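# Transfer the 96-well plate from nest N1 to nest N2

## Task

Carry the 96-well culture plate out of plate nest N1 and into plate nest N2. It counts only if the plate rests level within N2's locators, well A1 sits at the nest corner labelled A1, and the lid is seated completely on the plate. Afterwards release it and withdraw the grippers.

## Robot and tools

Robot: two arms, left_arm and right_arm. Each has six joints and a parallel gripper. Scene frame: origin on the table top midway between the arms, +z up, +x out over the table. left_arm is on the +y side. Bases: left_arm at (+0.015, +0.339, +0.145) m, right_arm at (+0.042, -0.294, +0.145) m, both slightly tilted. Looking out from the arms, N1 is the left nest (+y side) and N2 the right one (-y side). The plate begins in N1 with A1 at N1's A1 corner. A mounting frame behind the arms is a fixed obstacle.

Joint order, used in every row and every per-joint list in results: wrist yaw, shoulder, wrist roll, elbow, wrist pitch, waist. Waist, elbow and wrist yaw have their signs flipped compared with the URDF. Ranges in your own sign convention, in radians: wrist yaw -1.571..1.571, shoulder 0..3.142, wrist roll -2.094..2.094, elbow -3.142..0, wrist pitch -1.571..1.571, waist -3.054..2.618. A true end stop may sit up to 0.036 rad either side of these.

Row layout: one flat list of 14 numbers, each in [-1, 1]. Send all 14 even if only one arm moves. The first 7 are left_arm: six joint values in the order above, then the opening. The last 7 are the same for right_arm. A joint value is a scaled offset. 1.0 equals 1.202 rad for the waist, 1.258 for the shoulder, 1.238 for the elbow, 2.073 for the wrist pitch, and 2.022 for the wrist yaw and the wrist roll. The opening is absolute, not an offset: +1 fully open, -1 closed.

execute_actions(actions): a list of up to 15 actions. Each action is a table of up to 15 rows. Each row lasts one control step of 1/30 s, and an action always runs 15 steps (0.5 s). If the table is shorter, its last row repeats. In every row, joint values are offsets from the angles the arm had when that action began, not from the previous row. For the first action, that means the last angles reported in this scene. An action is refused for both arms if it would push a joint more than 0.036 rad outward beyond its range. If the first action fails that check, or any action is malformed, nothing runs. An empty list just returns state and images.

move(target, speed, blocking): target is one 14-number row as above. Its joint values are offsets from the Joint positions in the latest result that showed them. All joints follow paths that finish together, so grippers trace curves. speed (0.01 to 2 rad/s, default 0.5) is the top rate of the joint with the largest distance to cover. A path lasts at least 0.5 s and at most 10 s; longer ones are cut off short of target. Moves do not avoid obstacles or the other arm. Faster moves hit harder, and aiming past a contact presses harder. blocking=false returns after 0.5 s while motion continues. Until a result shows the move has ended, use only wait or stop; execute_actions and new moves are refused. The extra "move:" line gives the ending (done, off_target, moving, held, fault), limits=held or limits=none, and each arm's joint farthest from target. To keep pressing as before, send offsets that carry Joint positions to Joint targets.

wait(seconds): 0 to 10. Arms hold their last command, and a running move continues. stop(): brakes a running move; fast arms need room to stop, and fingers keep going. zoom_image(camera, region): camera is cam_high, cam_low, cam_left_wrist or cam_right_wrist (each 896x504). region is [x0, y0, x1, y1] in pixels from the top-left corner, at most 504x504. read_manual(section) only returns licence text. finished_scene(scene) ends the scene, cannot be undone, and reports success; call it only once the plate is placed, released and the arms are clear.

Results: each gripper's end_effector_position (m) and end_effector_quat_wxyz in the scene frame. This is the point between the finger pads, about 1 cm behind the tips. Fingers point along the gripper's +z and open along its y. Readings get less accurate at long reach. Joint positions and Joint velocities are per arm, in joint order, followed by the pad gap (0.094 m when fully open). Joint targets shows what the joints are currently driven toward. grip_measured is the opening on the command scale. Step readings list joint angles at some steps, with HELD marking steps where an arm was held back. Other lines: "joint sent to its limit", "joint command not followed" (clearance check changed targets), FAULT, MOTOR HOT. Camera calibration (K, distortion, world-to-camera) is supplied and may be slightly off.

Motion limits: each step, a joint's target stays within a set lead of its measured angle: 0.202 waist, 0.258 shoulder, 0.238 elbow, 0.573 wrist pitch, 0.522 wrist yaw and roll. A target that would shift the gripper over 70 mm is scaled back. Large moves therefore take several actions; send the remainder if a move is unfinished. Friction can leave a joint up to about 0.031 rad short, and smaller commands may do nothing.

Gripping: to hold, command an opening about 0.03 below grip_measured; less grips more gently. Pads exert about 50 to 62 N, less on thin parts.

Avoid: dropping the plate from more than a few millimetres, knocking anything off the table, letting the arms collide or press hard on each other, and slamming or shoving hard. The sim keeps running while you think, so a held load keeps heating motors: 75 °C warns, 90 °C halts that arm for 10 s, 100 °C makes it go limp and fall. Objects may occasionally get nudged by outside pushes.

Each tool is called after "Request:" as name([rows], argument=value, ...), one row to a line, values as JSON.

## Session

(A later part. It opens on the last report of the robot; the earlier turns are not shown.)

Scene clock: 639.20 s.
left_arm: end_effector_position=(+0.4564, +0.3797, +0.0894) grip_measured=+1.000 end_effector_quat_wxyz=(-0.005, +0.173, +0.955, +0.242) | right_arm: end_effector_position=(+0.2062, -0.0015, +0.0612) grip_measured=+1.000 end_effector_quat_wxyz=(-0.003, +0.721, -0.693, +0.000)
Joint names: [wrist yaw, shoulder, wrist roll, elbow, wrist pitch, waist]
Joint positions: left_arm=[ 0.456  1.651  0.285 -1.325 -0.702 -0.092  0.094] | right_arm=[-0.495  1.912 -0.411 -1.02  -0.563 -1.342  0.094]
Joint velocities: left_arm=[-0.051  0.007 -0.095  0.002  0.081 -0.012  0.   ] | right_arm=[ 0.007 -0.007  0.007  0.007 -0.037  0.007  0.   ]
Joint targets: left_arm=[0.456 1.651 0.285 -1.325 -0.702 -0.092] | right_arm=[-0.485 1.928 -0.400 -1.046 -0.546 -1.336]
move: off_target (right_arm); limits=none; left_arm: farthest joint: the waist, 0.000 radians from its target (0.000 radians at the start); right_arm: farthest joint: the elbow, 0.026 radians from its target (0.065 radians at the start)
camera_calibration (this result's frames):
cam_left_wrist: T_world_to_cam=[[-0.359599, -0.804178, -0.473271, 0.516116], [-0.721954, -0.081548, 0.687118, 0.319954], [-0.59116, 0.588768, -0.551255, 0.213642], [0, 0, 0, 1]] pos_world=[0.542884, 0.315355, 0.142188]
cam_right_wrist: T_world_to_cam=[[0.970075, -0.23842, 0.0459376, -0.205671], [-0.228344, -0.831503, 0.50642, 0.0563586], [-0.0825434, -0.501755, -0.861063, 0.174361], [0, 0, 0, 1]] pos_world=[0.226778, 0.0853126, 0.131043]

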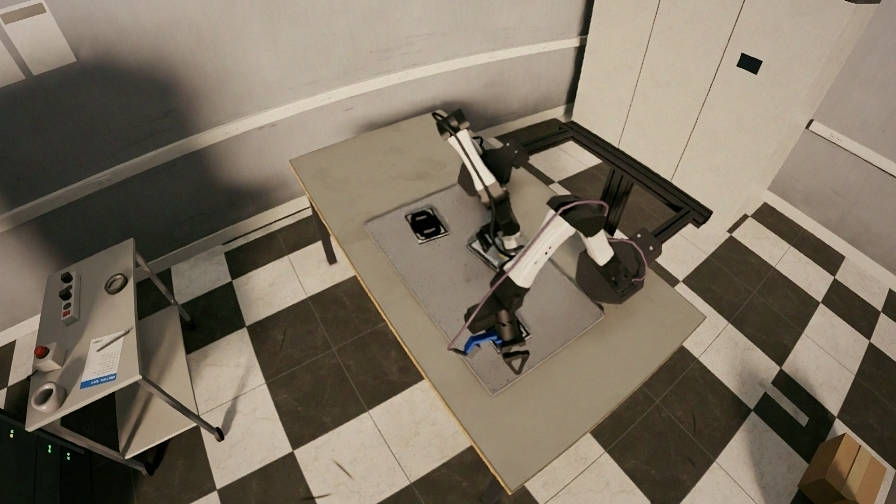

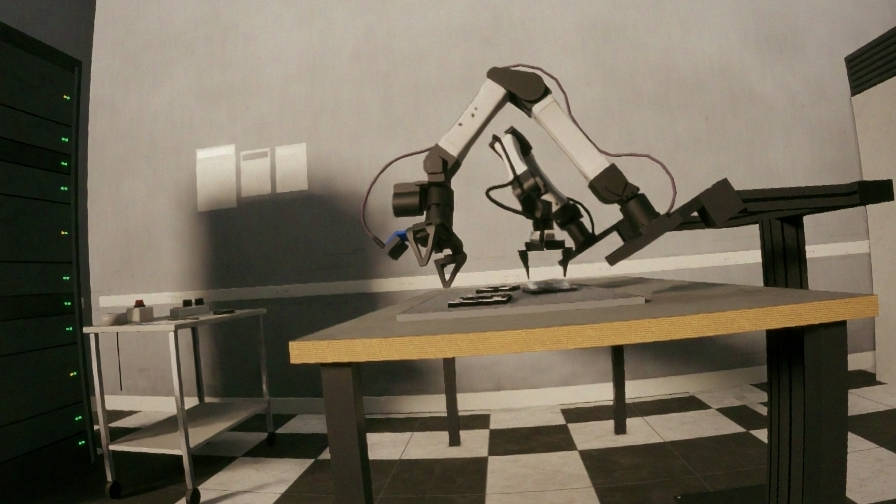

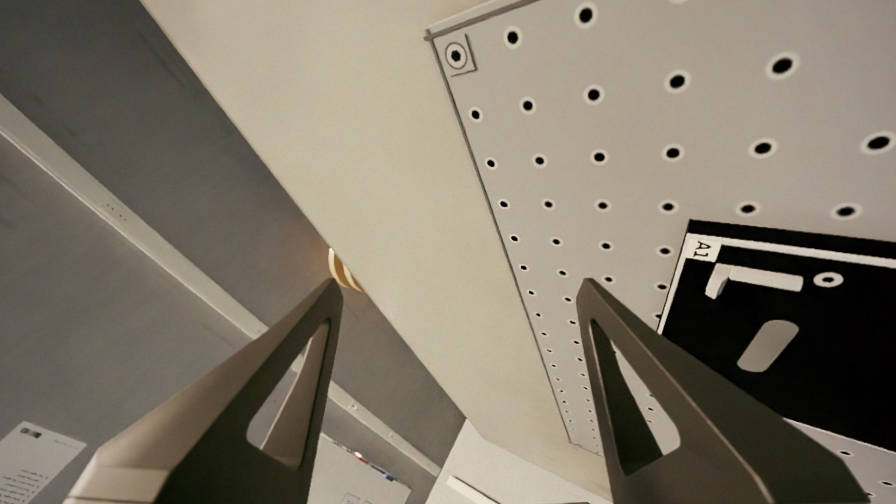

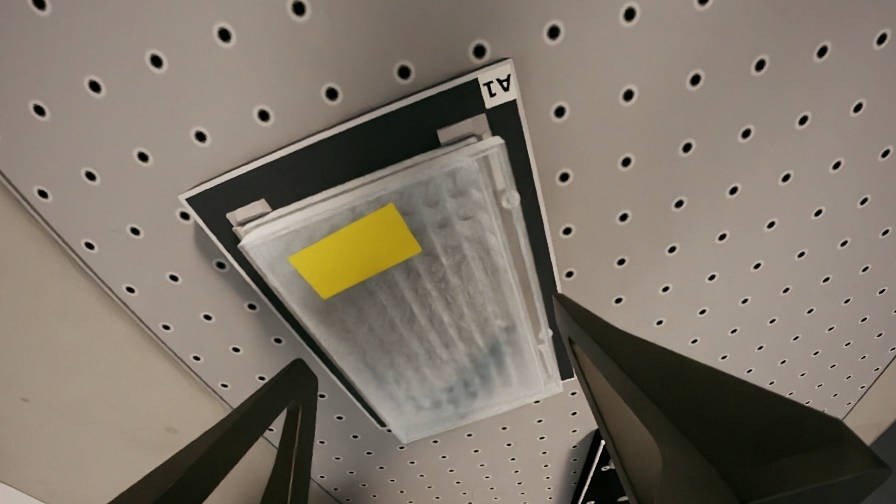

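Request:
move(target=[0,0,0,0,0,0,1,0,0.018,-0.031,0,0.012,0.016,1], speed=0.05)

Request:
zoom_image(camera="cam_right_wrist", region=[230,200,650,504])

Scene clock: 647.03 s.
left_arm: end_effector_position=(+0.4564, +0.3797, +0.0894) grip_measured=+1.000 end_effector_quat_wxyz=(-0.005, +0.173, +0.955, +0.242) | right_arm: end_effector_position=(+0.2104, -0.0023, +0.0591) grip_measured=+1.000 end_effector_quat_wxyz=(-0.004, +0.733, -0.681, +0.001)
Joint names: [wrist yaw, shoulder, wrist roll, elbow, wrist pitch, waist]
Joint positions: left_arm=[ 0.456  1.651  0.285 -1.325 -0.702 -0.092  0.094] | right_arm=[-0.495  1.912 -0.462 -1.02  -0.554 -1.328  0.094]
Joint velocities: left_arm=[ 0.037 -0.002 -0.081 -0.002 -0.051 -0.017  0.   ] | right_arm=[ 0.007 -0.002  0.037  0.002 -0.051 -0.007  0.   ]
Joint targets: left_arm=[0.456 1.651 0.285 -1.325 -0.702 -0.092] | right_arm=[-0.495 1.935 -0.474 -1.020 -0.538 -1.322]
move: off_target (right_arm); limits=none; left_arm: farthest joint: the waist, 0.000 radians from its target (0.000 radians at the start); right_arm: farthest joint: the shoulder, 0.022 radians from its target (0.022 radians at the start)
camera_calibration (this result's frames):
cam_left_wrist: T_world_to_cam=[[-0.359599, -0.804178, -0.473271, 0.516116], [-0.721954, -0.081548, 0.687118, 0.319954], [-0.59116, 0.588768, -0.551255, 0.213642], [0, 0, 0, 1]] pos_world=[0.542884, 0.315355, 0.142188]
cam_right_wrist: T_world_to_cam=[[0.977644, -0.204718, 0.0479885, -0.211531], [-0.200517, -0.839008, 0.505825, 0.0519062], [-0.0632889, -0.504139, -0.8613, 0.168455], [0, 0, 0, 1]] pos_world=[0.227871, 0.0851703, 0.128986]

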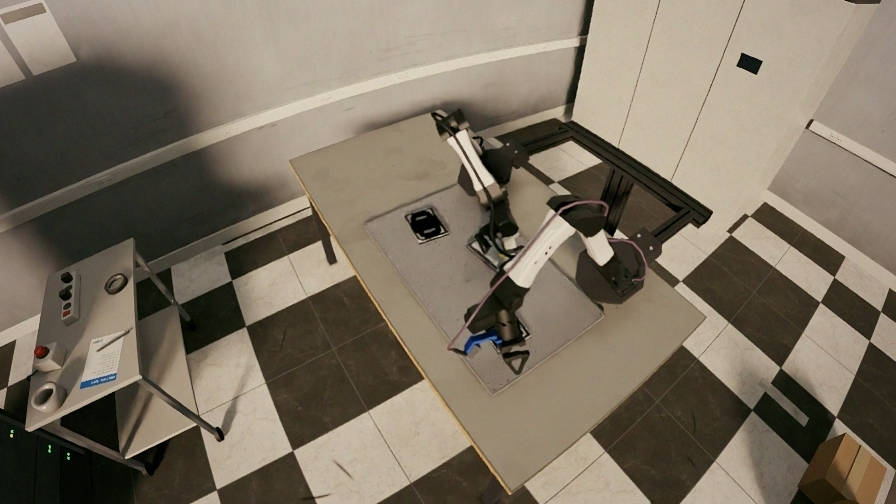

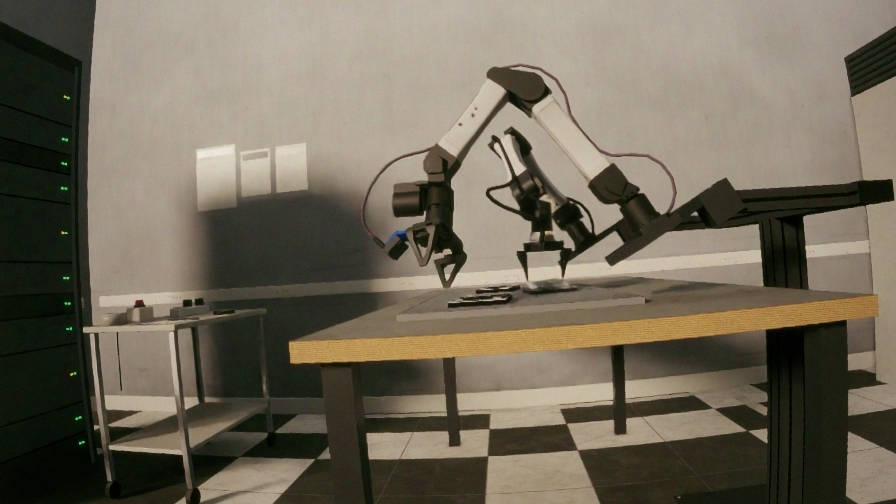

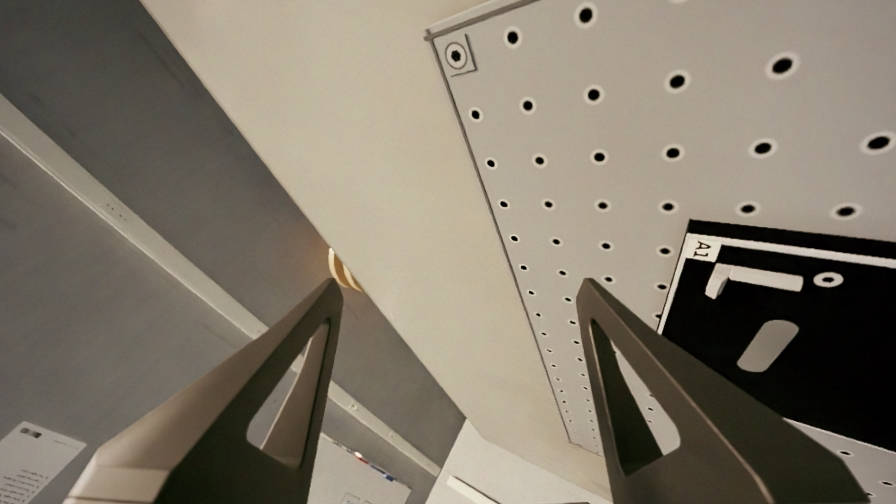

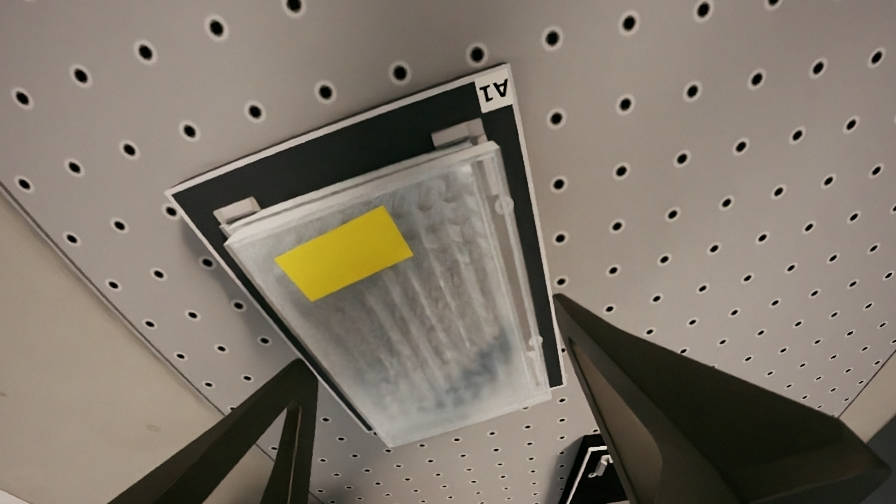

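Region (230, 200, 650, 504) of cam_right_wrist's 896x504 image, scaled by 1.200, with more detail than that image has; it fills the top 365 rows of this view, and the rest is white.

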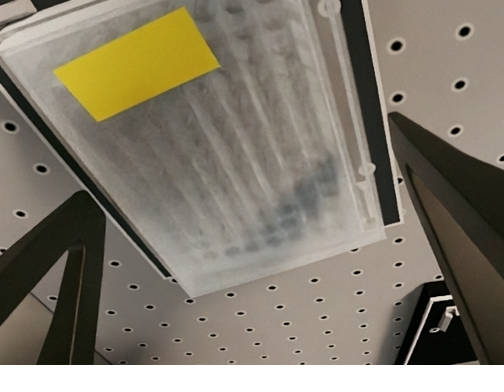

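Request:
move(target=[0,0,0,0,0,0,1,0,0.036,0,0.024,0.024,0.018,1], speed=0.04)

Request:
zoom_image(camera="cam_right_wrist", region=[230,200,650,504])

Scene clock: 654.47 s.
left_arm: end_effector_position=(+0.4564, +0.3797, +0.0894) grip_measured=+1.000 end_effector_quat_wxyz=(-0.005, +0.173, +0.955, +0.242) | right_arm: end_effector_position=(+0.2113, -0.0021, +0.0506) grip_measured=+1.000 end_effector_quat_wxyz=(-0.002, +0.729, -0.685, +0.002)
Joint names: [wrist yaw, shoulder, wrist roll, elbow, wrist pitch, waist]
Joint positions: left_arm=[ 0.456  1.651  0.285 -1.325 -0.702 -0.092  0.094] | right_arm=[-0.495  1.937 -0.463 -1.02  -0.529 -1.314  0.094]
Joint velocities: left_arm=[ 0.007 -0.017  0.022  0.017  0.007  0.027  0.   ] | right_arm=[-0.022 -0.007 -0.007  0.007 -0.022  0.007  0.   ]
Joint targets: left_arm=[0.456 1.651 0.285 -1.325 -0.702 -0.092] | right_arm=[-0.495 1.958 -0.462 -0.991 -0.504 -1.306]
move: off_target (right_arm); limits=none; left_arm: farthest joint: the waist, 0.000 radians from its target (0.000 radians at the start); right_arm: farthest joint: the elbow, 0.030 radians from its target (0.030 radians at the start)
camera_calibration (this result's frames):
cam_left_wrist: T_world_to_cam=[[-0.359599, -0.804178, -0.473271, 0.516116], [-0.721954, -0.081548, 0.687118, 0.319954], [-0.59116, 0.588768, -0.551255, 0.213642], [0, 0, 0, 1]] pos_world=[0.542884, 0.315355, 0.142188]
cam_right_wrist: T_world_to_cam=[[0.975232, -0.215783, 0.0485851, -0.211461], [-0.209899, -0.833601, 0.510932, 0.0582242], [-0.06975, -0.508476, -0.858247, 0.162446], [0, 0, 0, 1]] pos_world=[0.229775, 0.0855059, 0.119944]

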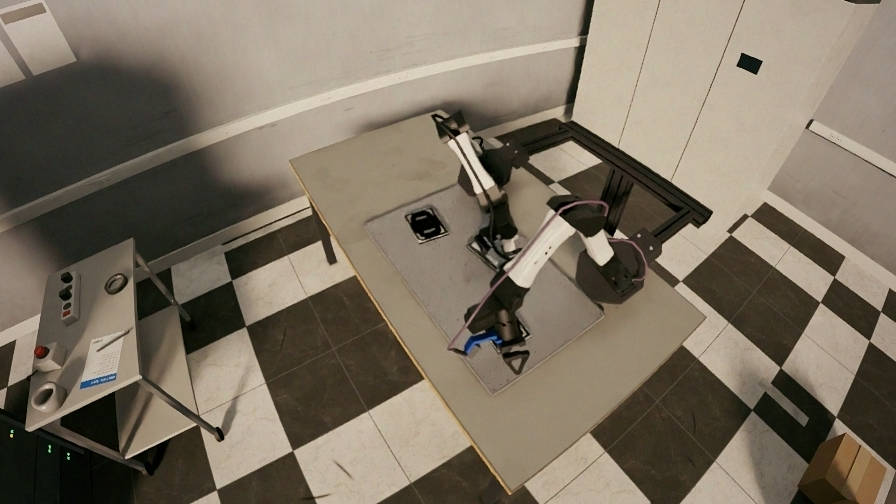

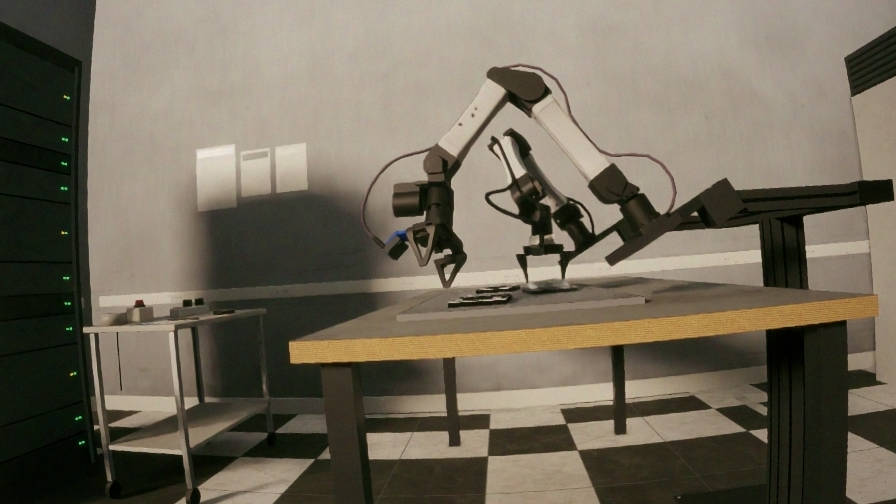

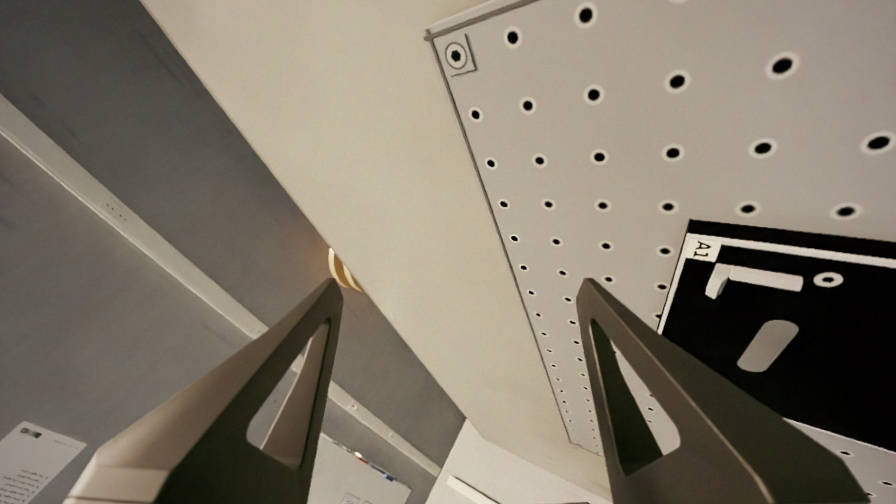

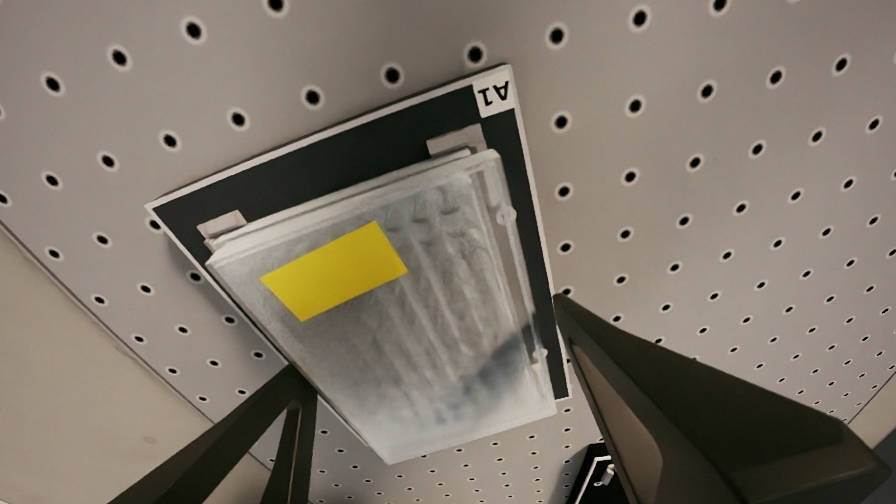

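Region (230, 200, 650, 504) of cam_right_wrist's 896x504 image, scaled by 1.200, with more detail than that image has; it fills the top 365 rows of this view, and the rest is white.

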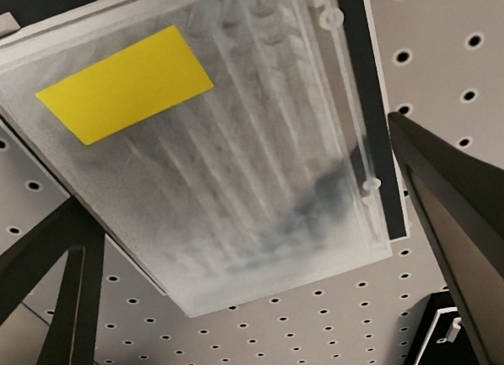

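Request:
move(target=[0,0,0,0,0,0,1,0,0,0,0,0,-0.02,1], speed=0.03)

Request:
zoom_image(camera="cam_right_wrist", region=[230,200,650,504])

Scene clock: 658.73 s.
left_arm: end_effector_position=(+0.4564, +0.3797, +0.0894) grip_measured=+1.000 end_effector_quat_wxyz=(-0.005, +0.173, +0.955, +0.242) | right_arm: end_effector_position=(+0.2077, +0.0006, +0.0527) grip_measured=+1.000 end_effector_quat_wxyz=(-0.005, +0.733, -0.680, +0.001)
Joint names: [wrist yaw, shoulder, wrist roll, elbow, wrist pitch, waist]
Joint positions: left_arm=[ 0.456  1.651  0.285 -1.325 -0.702 -0.092  0.094] | right_arm=[-0.495  1.937 -0.463 -1.02  -0.529 -1.328  0.094]
Joint velocities: left_arm=[-0.022  0.002  0.022  0.002 -0.066  0.002  0.   ] | right_arm=[ 0.007  0.002  0.022 -0.007  0.022 -0.017  0.   ]
Joint targets: left_arm=[0.456 1.651 0.285 -1.325 -0.702 -0.092] | right_arm=[-0.495 1.937 -0.463 -1.020 -0.529 -1.338]
move: done; limits=none; left_arm: farthest joint: the waist, 0.000 radians from its target (0.000 radians at the start); right_arm: farthest joint: the waist, 0.010 radians from its target (0.024 radians at the start)
camera_calibration (this result's frames):
cam_left_wrist: T_world_to_cam=[[-0.359599, -0.804178, -0.473271, 0.516116], [-0.721954, -0.081548, 0.687118, 0.319954], [-0.59116, 0.588768, -0.551255, 0.213642], [0, 0, 0, 1]] pos_world=[0.542884, 0.315355, 0.142188]
cam_right_wrist: T_world_to_cam=[[0.977781, -0.204036, 0.0481007, -0.20805], [-0.20004, -0.83956, 0.505097, 0.0569047], [-0.0626743, -0.503496, -0.861721, 0.164113], [0, 0, 0, 1]] pos_world=[0.225097, 0.0879552, 0.122684]

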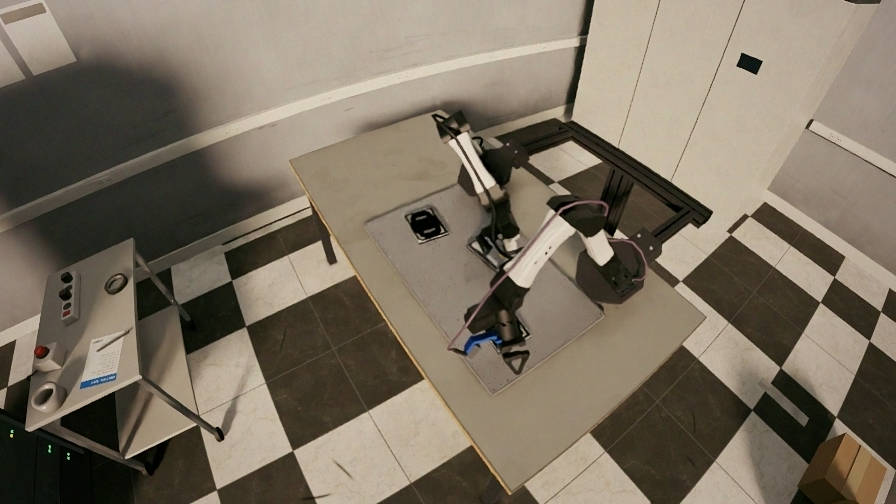

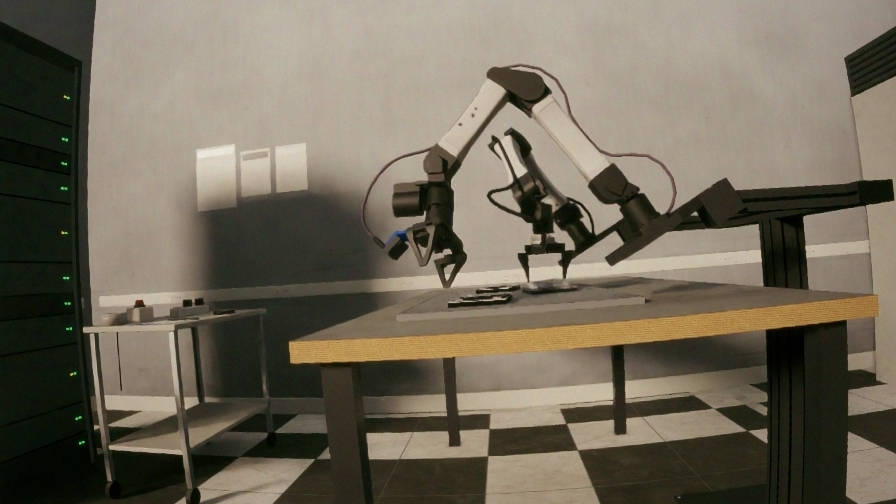

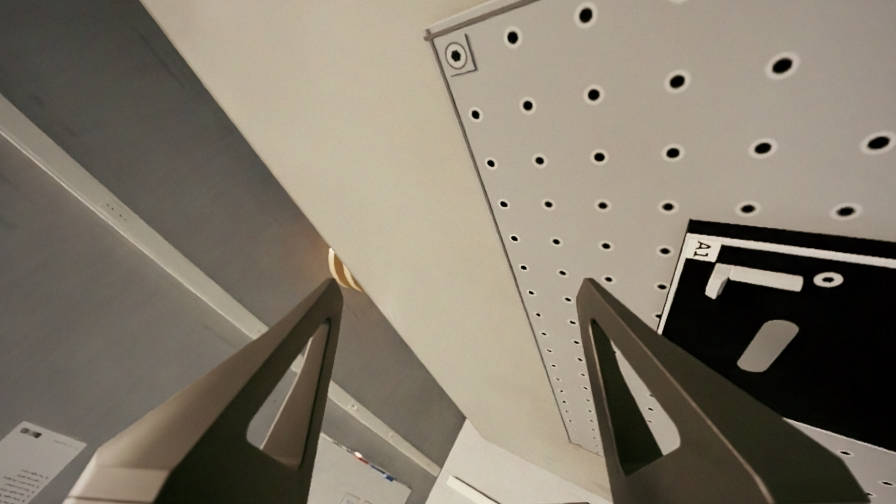

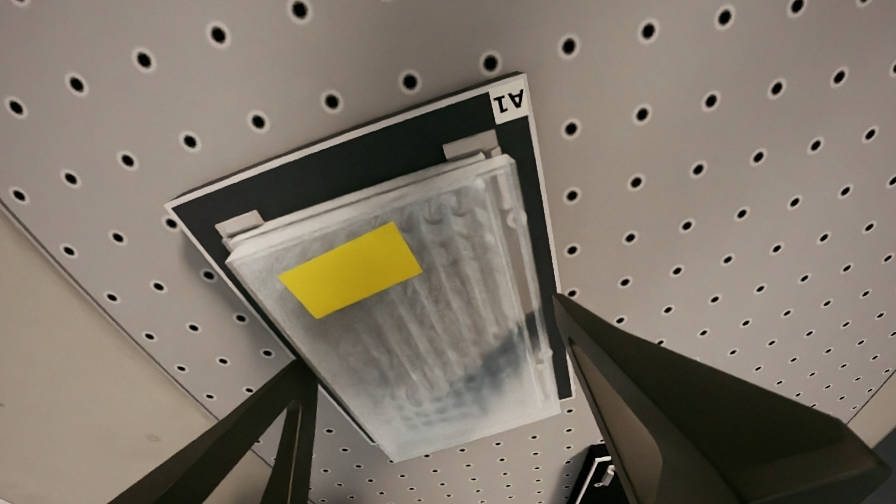

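Region (230, 200, 650, 504) of cam_right_wrist's 896x504 image, scaled by 1.200, with more detail than that image has; it fills the top 365 rows of this view, and the rest is white.

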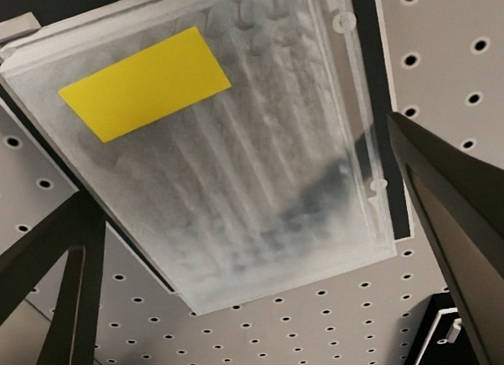

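Request:
move(target=[0,0,0,0,0,0,1,0,0.034,0,0.031,0.023,0.015,1], speed=0.03)

Request:
zoom_image(camera="cam_right_wrist", region=[230,200,650,504])

Scene clock: 664.33 s.
left_arm: end_effector_position=(+0.4564, +0.3797, +0.0894) grip_measured=+1.000 end_effector_quat_wxyz=(-0.005, +0.173, +0.955, +0.242) | right_arm: end_effector_position=(+0.2058, -0.0034, +0.0431) grip_measured=+1.000 end_effector_quat_wxyz=(+0.000, +0.730, -0.683, +0.003)
Joint names: [wrist yaw, shoulder, wrist roll, elbow, wrist pitch, waist]
Joint positions: left_arm=[ 0.456  1.651  0.285 -1.325 -0.702 -0.092  0.094] | right_arm=[-0.495  1.956 -0.463 -1.003 -0.497 -1.315  0.094]
Joint velocities: left_arm=[ 0.066 -0.002 -0.022  0.012  0.007 -0.002  0.   ] | right_arm=[ 0.022 -0.002  0.007 -0.012 -0.007  0.012  0.   ]
Joint targets: left_arm=[0.456 1.651 0.285 -1.325 -0.702 -0.092] | right_arm=[-0.495 1.980 -0.463 -0.982 -0.481 -1.310]
move: off_target (right_arm); limits=none; left_arm: farthest joint: the waist, 0.000 radians from its target (0.000 radians at the start); right_arm: farthest joint: the shoulder, 0.023 radians from its target (0.043 radians at the start)
camera_calibration (this result's frames):
cam_left_wrist: T_world_to_cam=[[-0.359599, -0.804178, -0.473271, 0.516116], [-0.721954, -0.081548, 0.687118, 0.319954], [-0.59116, 0.588768, -0.551255, 0.213642], [0, 0, 0, 1]] pos_world=[0.542884, 0.315355, 0.142188]
cam_right_wrist: T_world_to_cam=[[0.976138, -0.211856, 0.0476718, -0.206128], [-0.205809, -0.832547, 0.514303, 0.0588638], [-0.0692691, -0.511842, -0.856282, 0.154771], [0, 0, 0, 1]] pos_world=[0.224044, 0.0845557, 0.11208]

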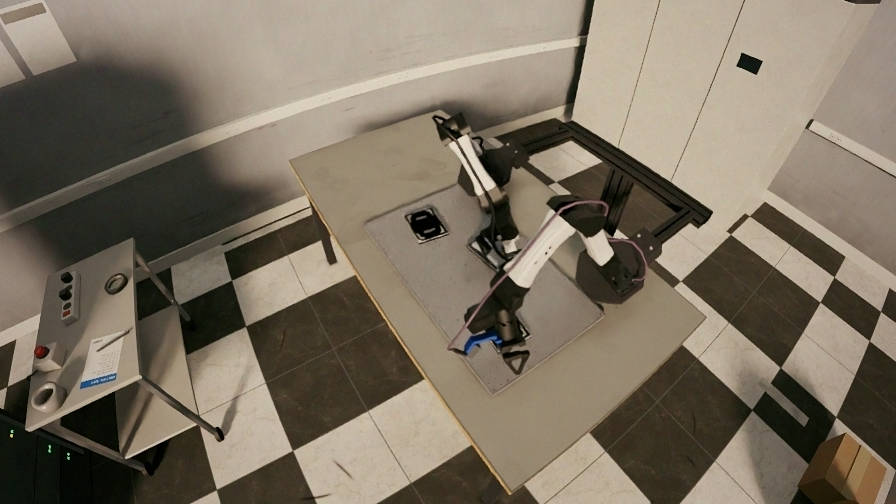

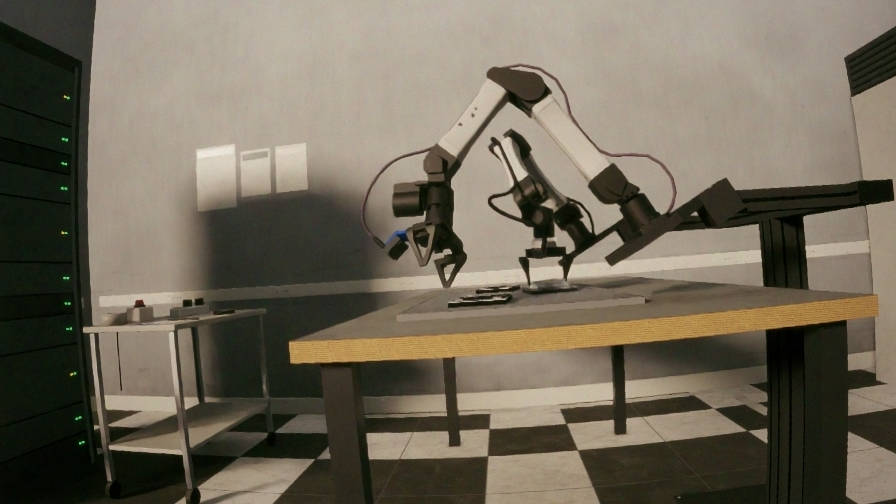

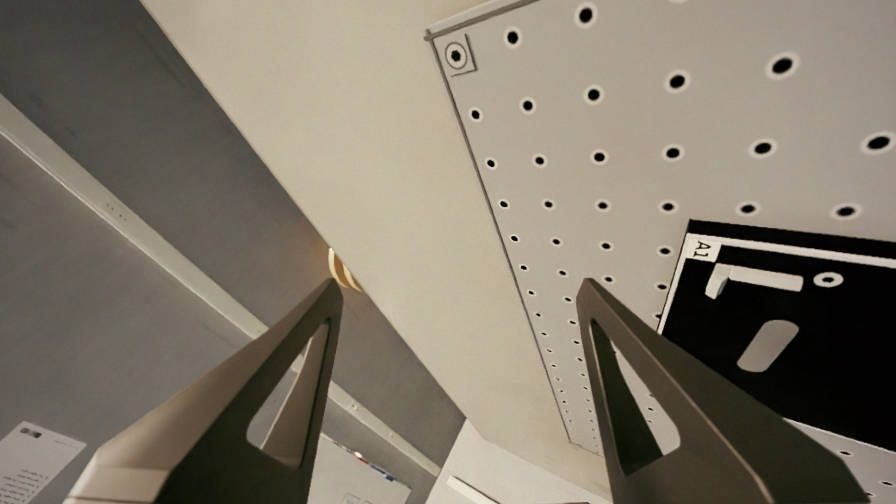

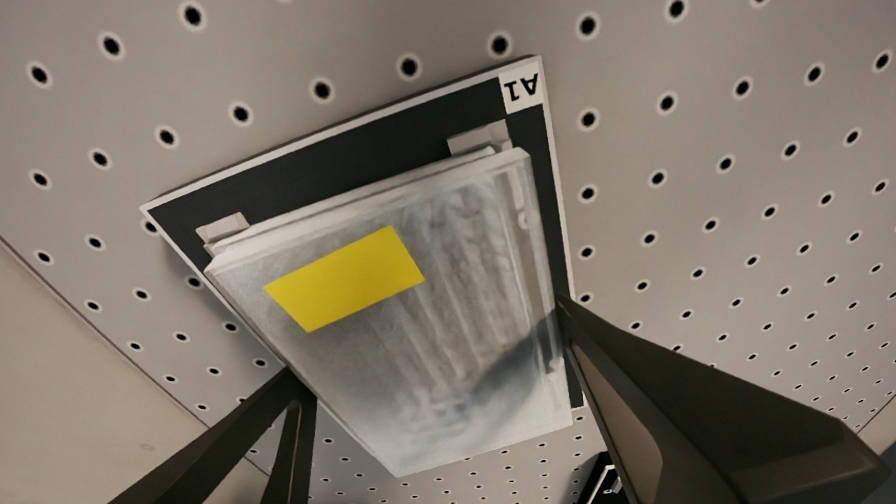

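Region (230, 200, 650, 504) of cam_right_wrist's 896x504 image, scaled by 1.200, with more detail than that image has; it fills the top 365 rows of this view, and the rest is white.

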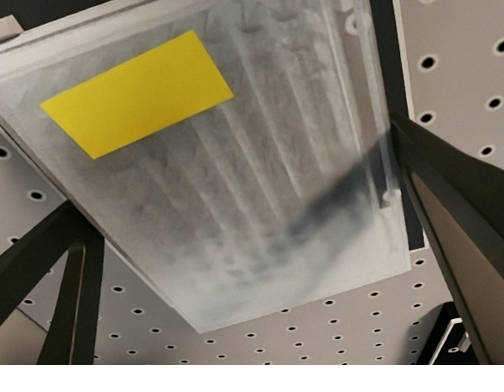

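Request:
move(target=[0,0,0,0,0,0,1,0,0.029,0,0.021,0.016,0.011,1], speed=0.03)

Scene clock: 669.97 s.
left_arm: end_effector_position=(+0.4564, +0.3797, +0.0894) grip_measured=+1.000 end_effector_quat_wxyz=(-0.005, +0.173, +0.955, +0.242) | right_arm: end_effector_position=(+0.2050, -0.0038, +0.0365) grip_measured=+1.000 end_effector_quat_wxyz=(+0.003, +0.728, -0.685, +0.005)
Joint names: [wrist yaw, shoulder, wrist roll, elbow, wrist pitch, waist]
Joint positions: left_arm=[ 0.456  1.651  0.285 -1.325 -0.702 -0.092  0.094] | right_arm=[-0.495  1.977 -0.463 -1.003 -0.481 -1.308  0.094]
Joint velocities: left_arm=[ 0.007 -0.002  0.11   0.012 -0.066 -0.002  0.   ] | right_arm=[ 0.007 -0.002 -0.037  0.002  0.051  0.012  0.   ]
Joint targets: left_arm=[0.456 1.651 0.285 -1.325 -0.702 -0.092] | right_arm=[-0.495 1.993 -0.463 -0.977 -0.464 -1.302]
move: off_target (right_arm); limits=none; left_arm: farthest joint: the waist, 0.000 radians from its target (0.000 radians at the start); right_arm: farthest joint: the elbow, 0.026 radians from its target (0.026 radians at the start)
camera_calibration (this result's frames):
cam_left_wrist: T_world_to_cam=[[-0.359599, -0.804178, -0.473271, 0.516116], [-0.721954, -0.081548, 0.687118, 0.319954], [-0.59116, 0.588768, -0.551255, 0.213642], [0, 0, 0, 1]] pos_world=[0.542884, 0.315355, 0.142188]
cam_right_wrist: T_world_to_cam=[[0.975177, -0.216308, 0.0473258, -0.204937], [-0.208921, -0.828045, 0.520282, 0.0621937], [-0.0733533, -0.517255, -0.852682, 0.14959], [0, 0, 0, 1]] pos_world=[0.223817, 0.0845456, 0.104893]

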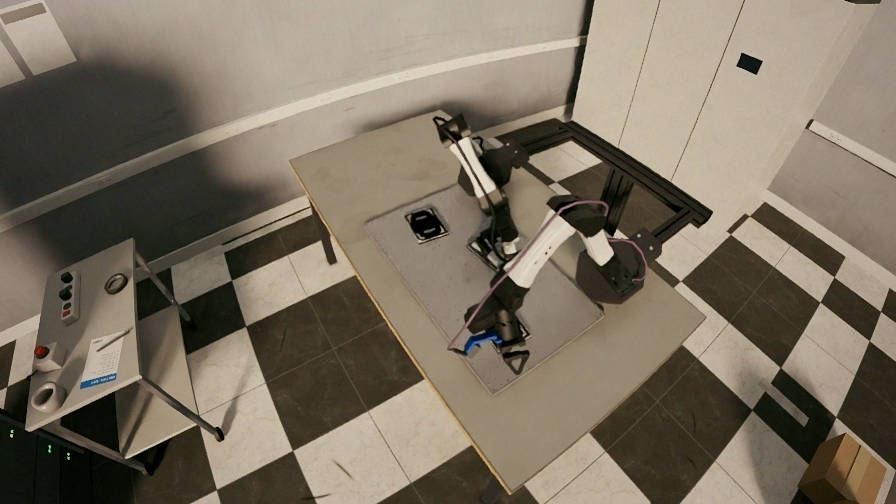

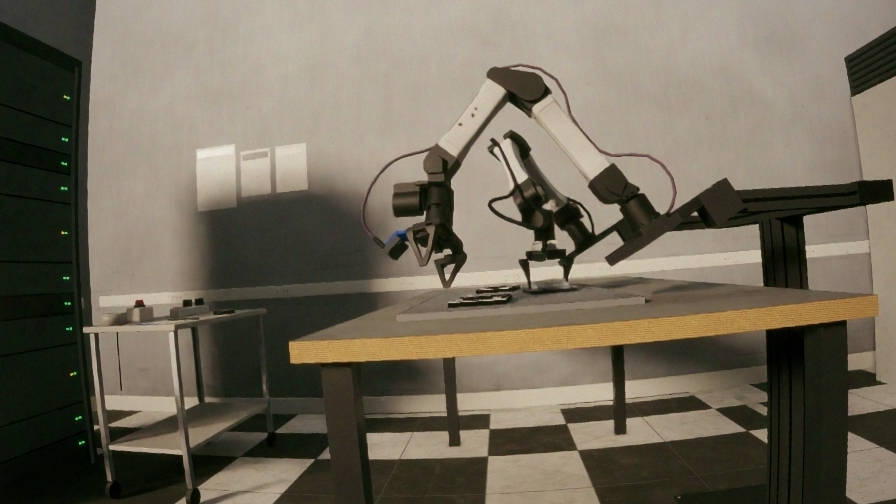

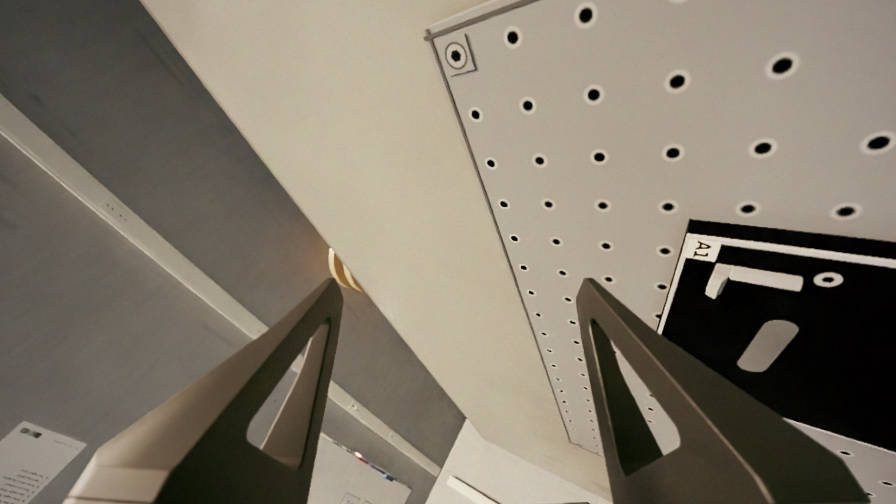

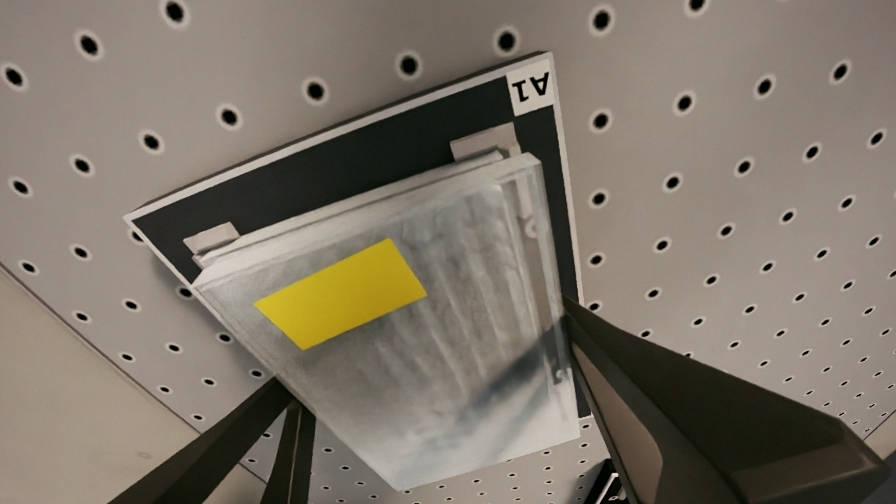

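Request:
execute_actions([
  [[0,0,0,0,0,0,1,0,0,0,0,0,0,0.88]],
  [[0,0,0,0,0,0,1,0,0,0,0,0,0,0.75]],
  [[0,0,0,0,0,0,1,0,0,0,0,0,0,0.75]],
])

Scene clock: 674.27 s.
left_arm: end_effector_position=(+0.4564, +0.3797, +0.0894) grip_measured=+1.000 end_effector_quat_wxyz=(-0.005, +0.173, +0.955, +0.242) | right_arm: end_effector_position=(+0.2032, -0.0036, +0.0365) grip_measured=+0.797 end_effector_quat_wxyz=(+0.006, +0.729, -0.685, +0.000)
Joint names: [wrist yaw, shoulder, wrist roll, elbow, wrist pitch, waist]
Joint positions: left_arm=[ 0.456  1.651  0.285 -1.325 -0.702 -0.092  0.094] | right_arm=[-0.485  1.977 -0.463 -1.003 -0.483 -1.308  0.084]
Joint velocities: left_arm=[ 0.037 -0.002  0.007 -0.007 -0.037 -0.002  0.   ] | right_arm=[ 0.037 -0.012  0.037  0.012  0.007  0.007  0.   ]
Joint targets: left_arm=[0.456 1.651 0.285 -1.325 -0.702 -0.092] | right_arm=[-0.485 1.977 -0.463 -1.003 -0.483 -1.308]
Step readings (joint positions; steps 1 to 15: 1st action; 16 to 30: 2nd action; 31 to 45: 3rd action):
0: left_arm=[0.456 1.651 0.285 -1.325 -0.702 -0.092] | right_arm=[-0.495 1.977 -0.463 -1.003 -0.480 -1.308]
1: left_arm=[0.456 1.651 0.285 -1.325 -0.702 -0.092] | right_arm=[-0.495 1.977 -0.463 -1.003 -0.480 -1.308]
2: left_arm=[0.456 1.651 0.285 -1.325 -0.702 -0.092] | right_arm=[-0.493 1.977 -0.463 -1.003 -0.480 -1.308]
4: left_arm=[0.456 1.651 0.285 -1.325 -0.702 -0.092] | right_arm=[-0.491 1.977 -0.463 -1.003 -0.481 -1.308]
8: left_arm=[0.456 1.651 0.285 -1.325 -0.702 -0.092] | right_arm=[-0.491 1.977 -0.463 -1.003 -0.481 -1.308]
15: left_arm=[0.456 1.651 0.285 -1.325 -0.702 -0.092] | right_arm=[-0.491 1.977 -0.463 -1.003 -0.481 -1.308]
16: left_arm=[0.456 1.651 0.285 -1.325 -0.702 -0.092] | right_arm=[-0.486 1.977 -0.463 -1.003 -0.482 -1.308]
17: left_arm=[0.456 1.651 0.285 -1.325 -0.702 -0.092] | right_arm=[-0.486 1.977 -0.463 -1.003 -0.483 -1.308]
19: left_arm=[0.456 1.651 0.285 -1.325 -0.702 -0.092] | right_arm=[-0.485 1.977 -0.463 -1.003 -0.483 -1.308]
23: left_arm=[0.456 1.651 0.285 -1.325 -0.702 -0.092] | right_arm=[-0.485 1.977 -0.463 -1.003 -0.483 -1.308]
30: left_arm=[0.456 1.651 0.285 -1.325 -0.702 -0.092] | right_arm=[-0.485 1.977 -0.463 -1.003 -0.483 -1.308]
31: left_arm=[0.456 1.651 0.285 -1.325 -0.702 -0.092] | right_arm=[-0.485 1.977 -0.463 -1.003 -0.483 -1.308]
32: left_arm=[0.456 1.651 0.285 -1.325 -0.702 -0.092] | right_arm=[-0.485 1.977 -0.463 -1.003 -0.483 -1.308]
34: left_arm=[0.456 1.651 0.285 -1.325 -0.702 -0.092] | right_arm=[-0.485 1.977 -0.463 -1.003 -0.483 -1.308]
38: left_arm=[0.456 1.651 0.285 -1.325 -0.702 -0.092] | right_arm=[-0.485 1.977 -0.463 -1.003 -0.483 -1.308]
45: Joint positions above
camera_calibration (this result's frames):
cam_left_wrist: T_world_to_cam=[[-0.359599, -0.804178, -0.473271, 0.516116], [-0.721954, -0.081548, 0.687118, 0.319954], [-0.59116, 0.588768, -0.551255, 0.213642], [0, 0, 0, 1]] pos_world=[0.542884, 0.315355, 0.142188]
cam_right_wrist: T_world_to_cam=[[0.975807, -0.215446, 0.0372038, -0.202924], [-0.202949, -0.829294, 0.520657, 0.060748], [-0.0813206, -0.515611, -0.852955, 0.151195], [0, 0, 0, 1]] pos_world=[0.222639, 0.0846165, 0.104883]

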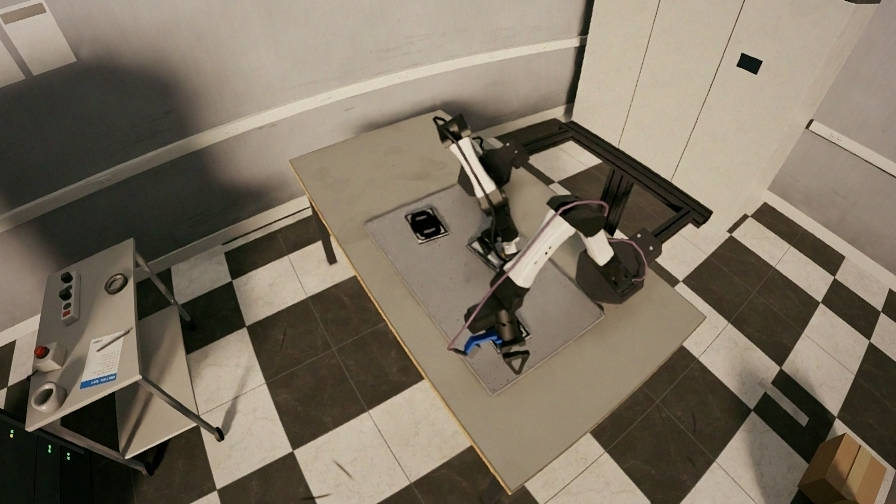

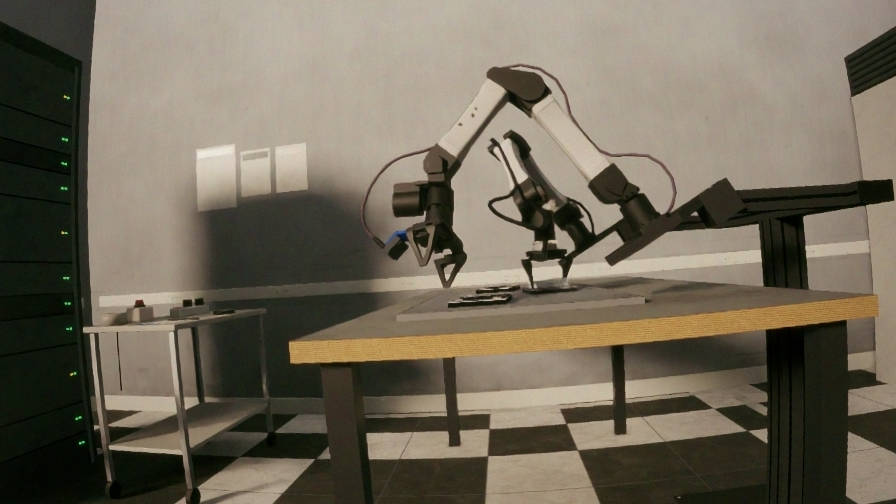

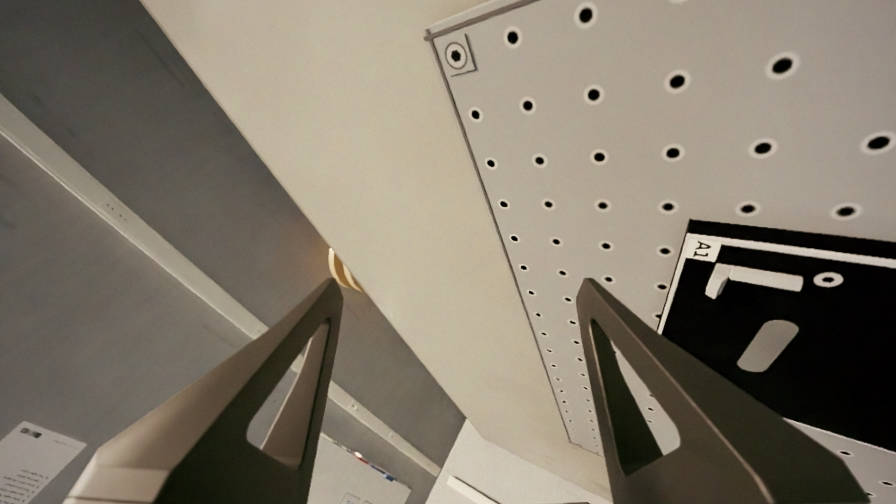

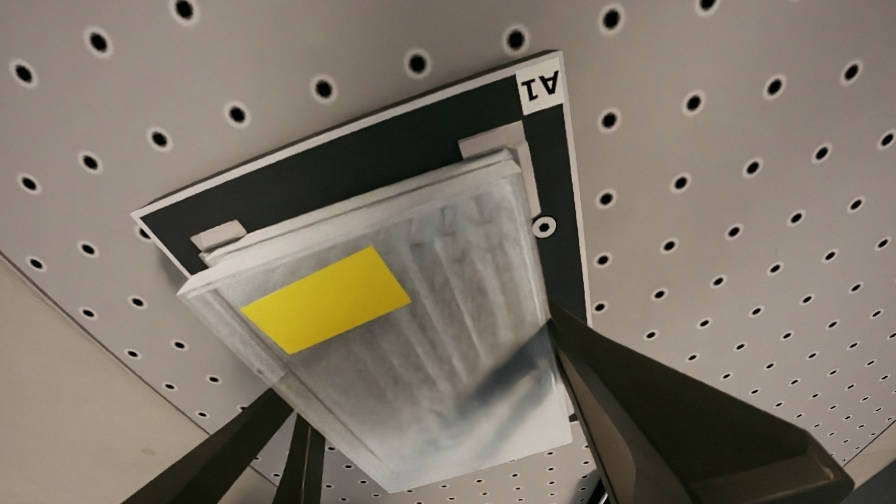

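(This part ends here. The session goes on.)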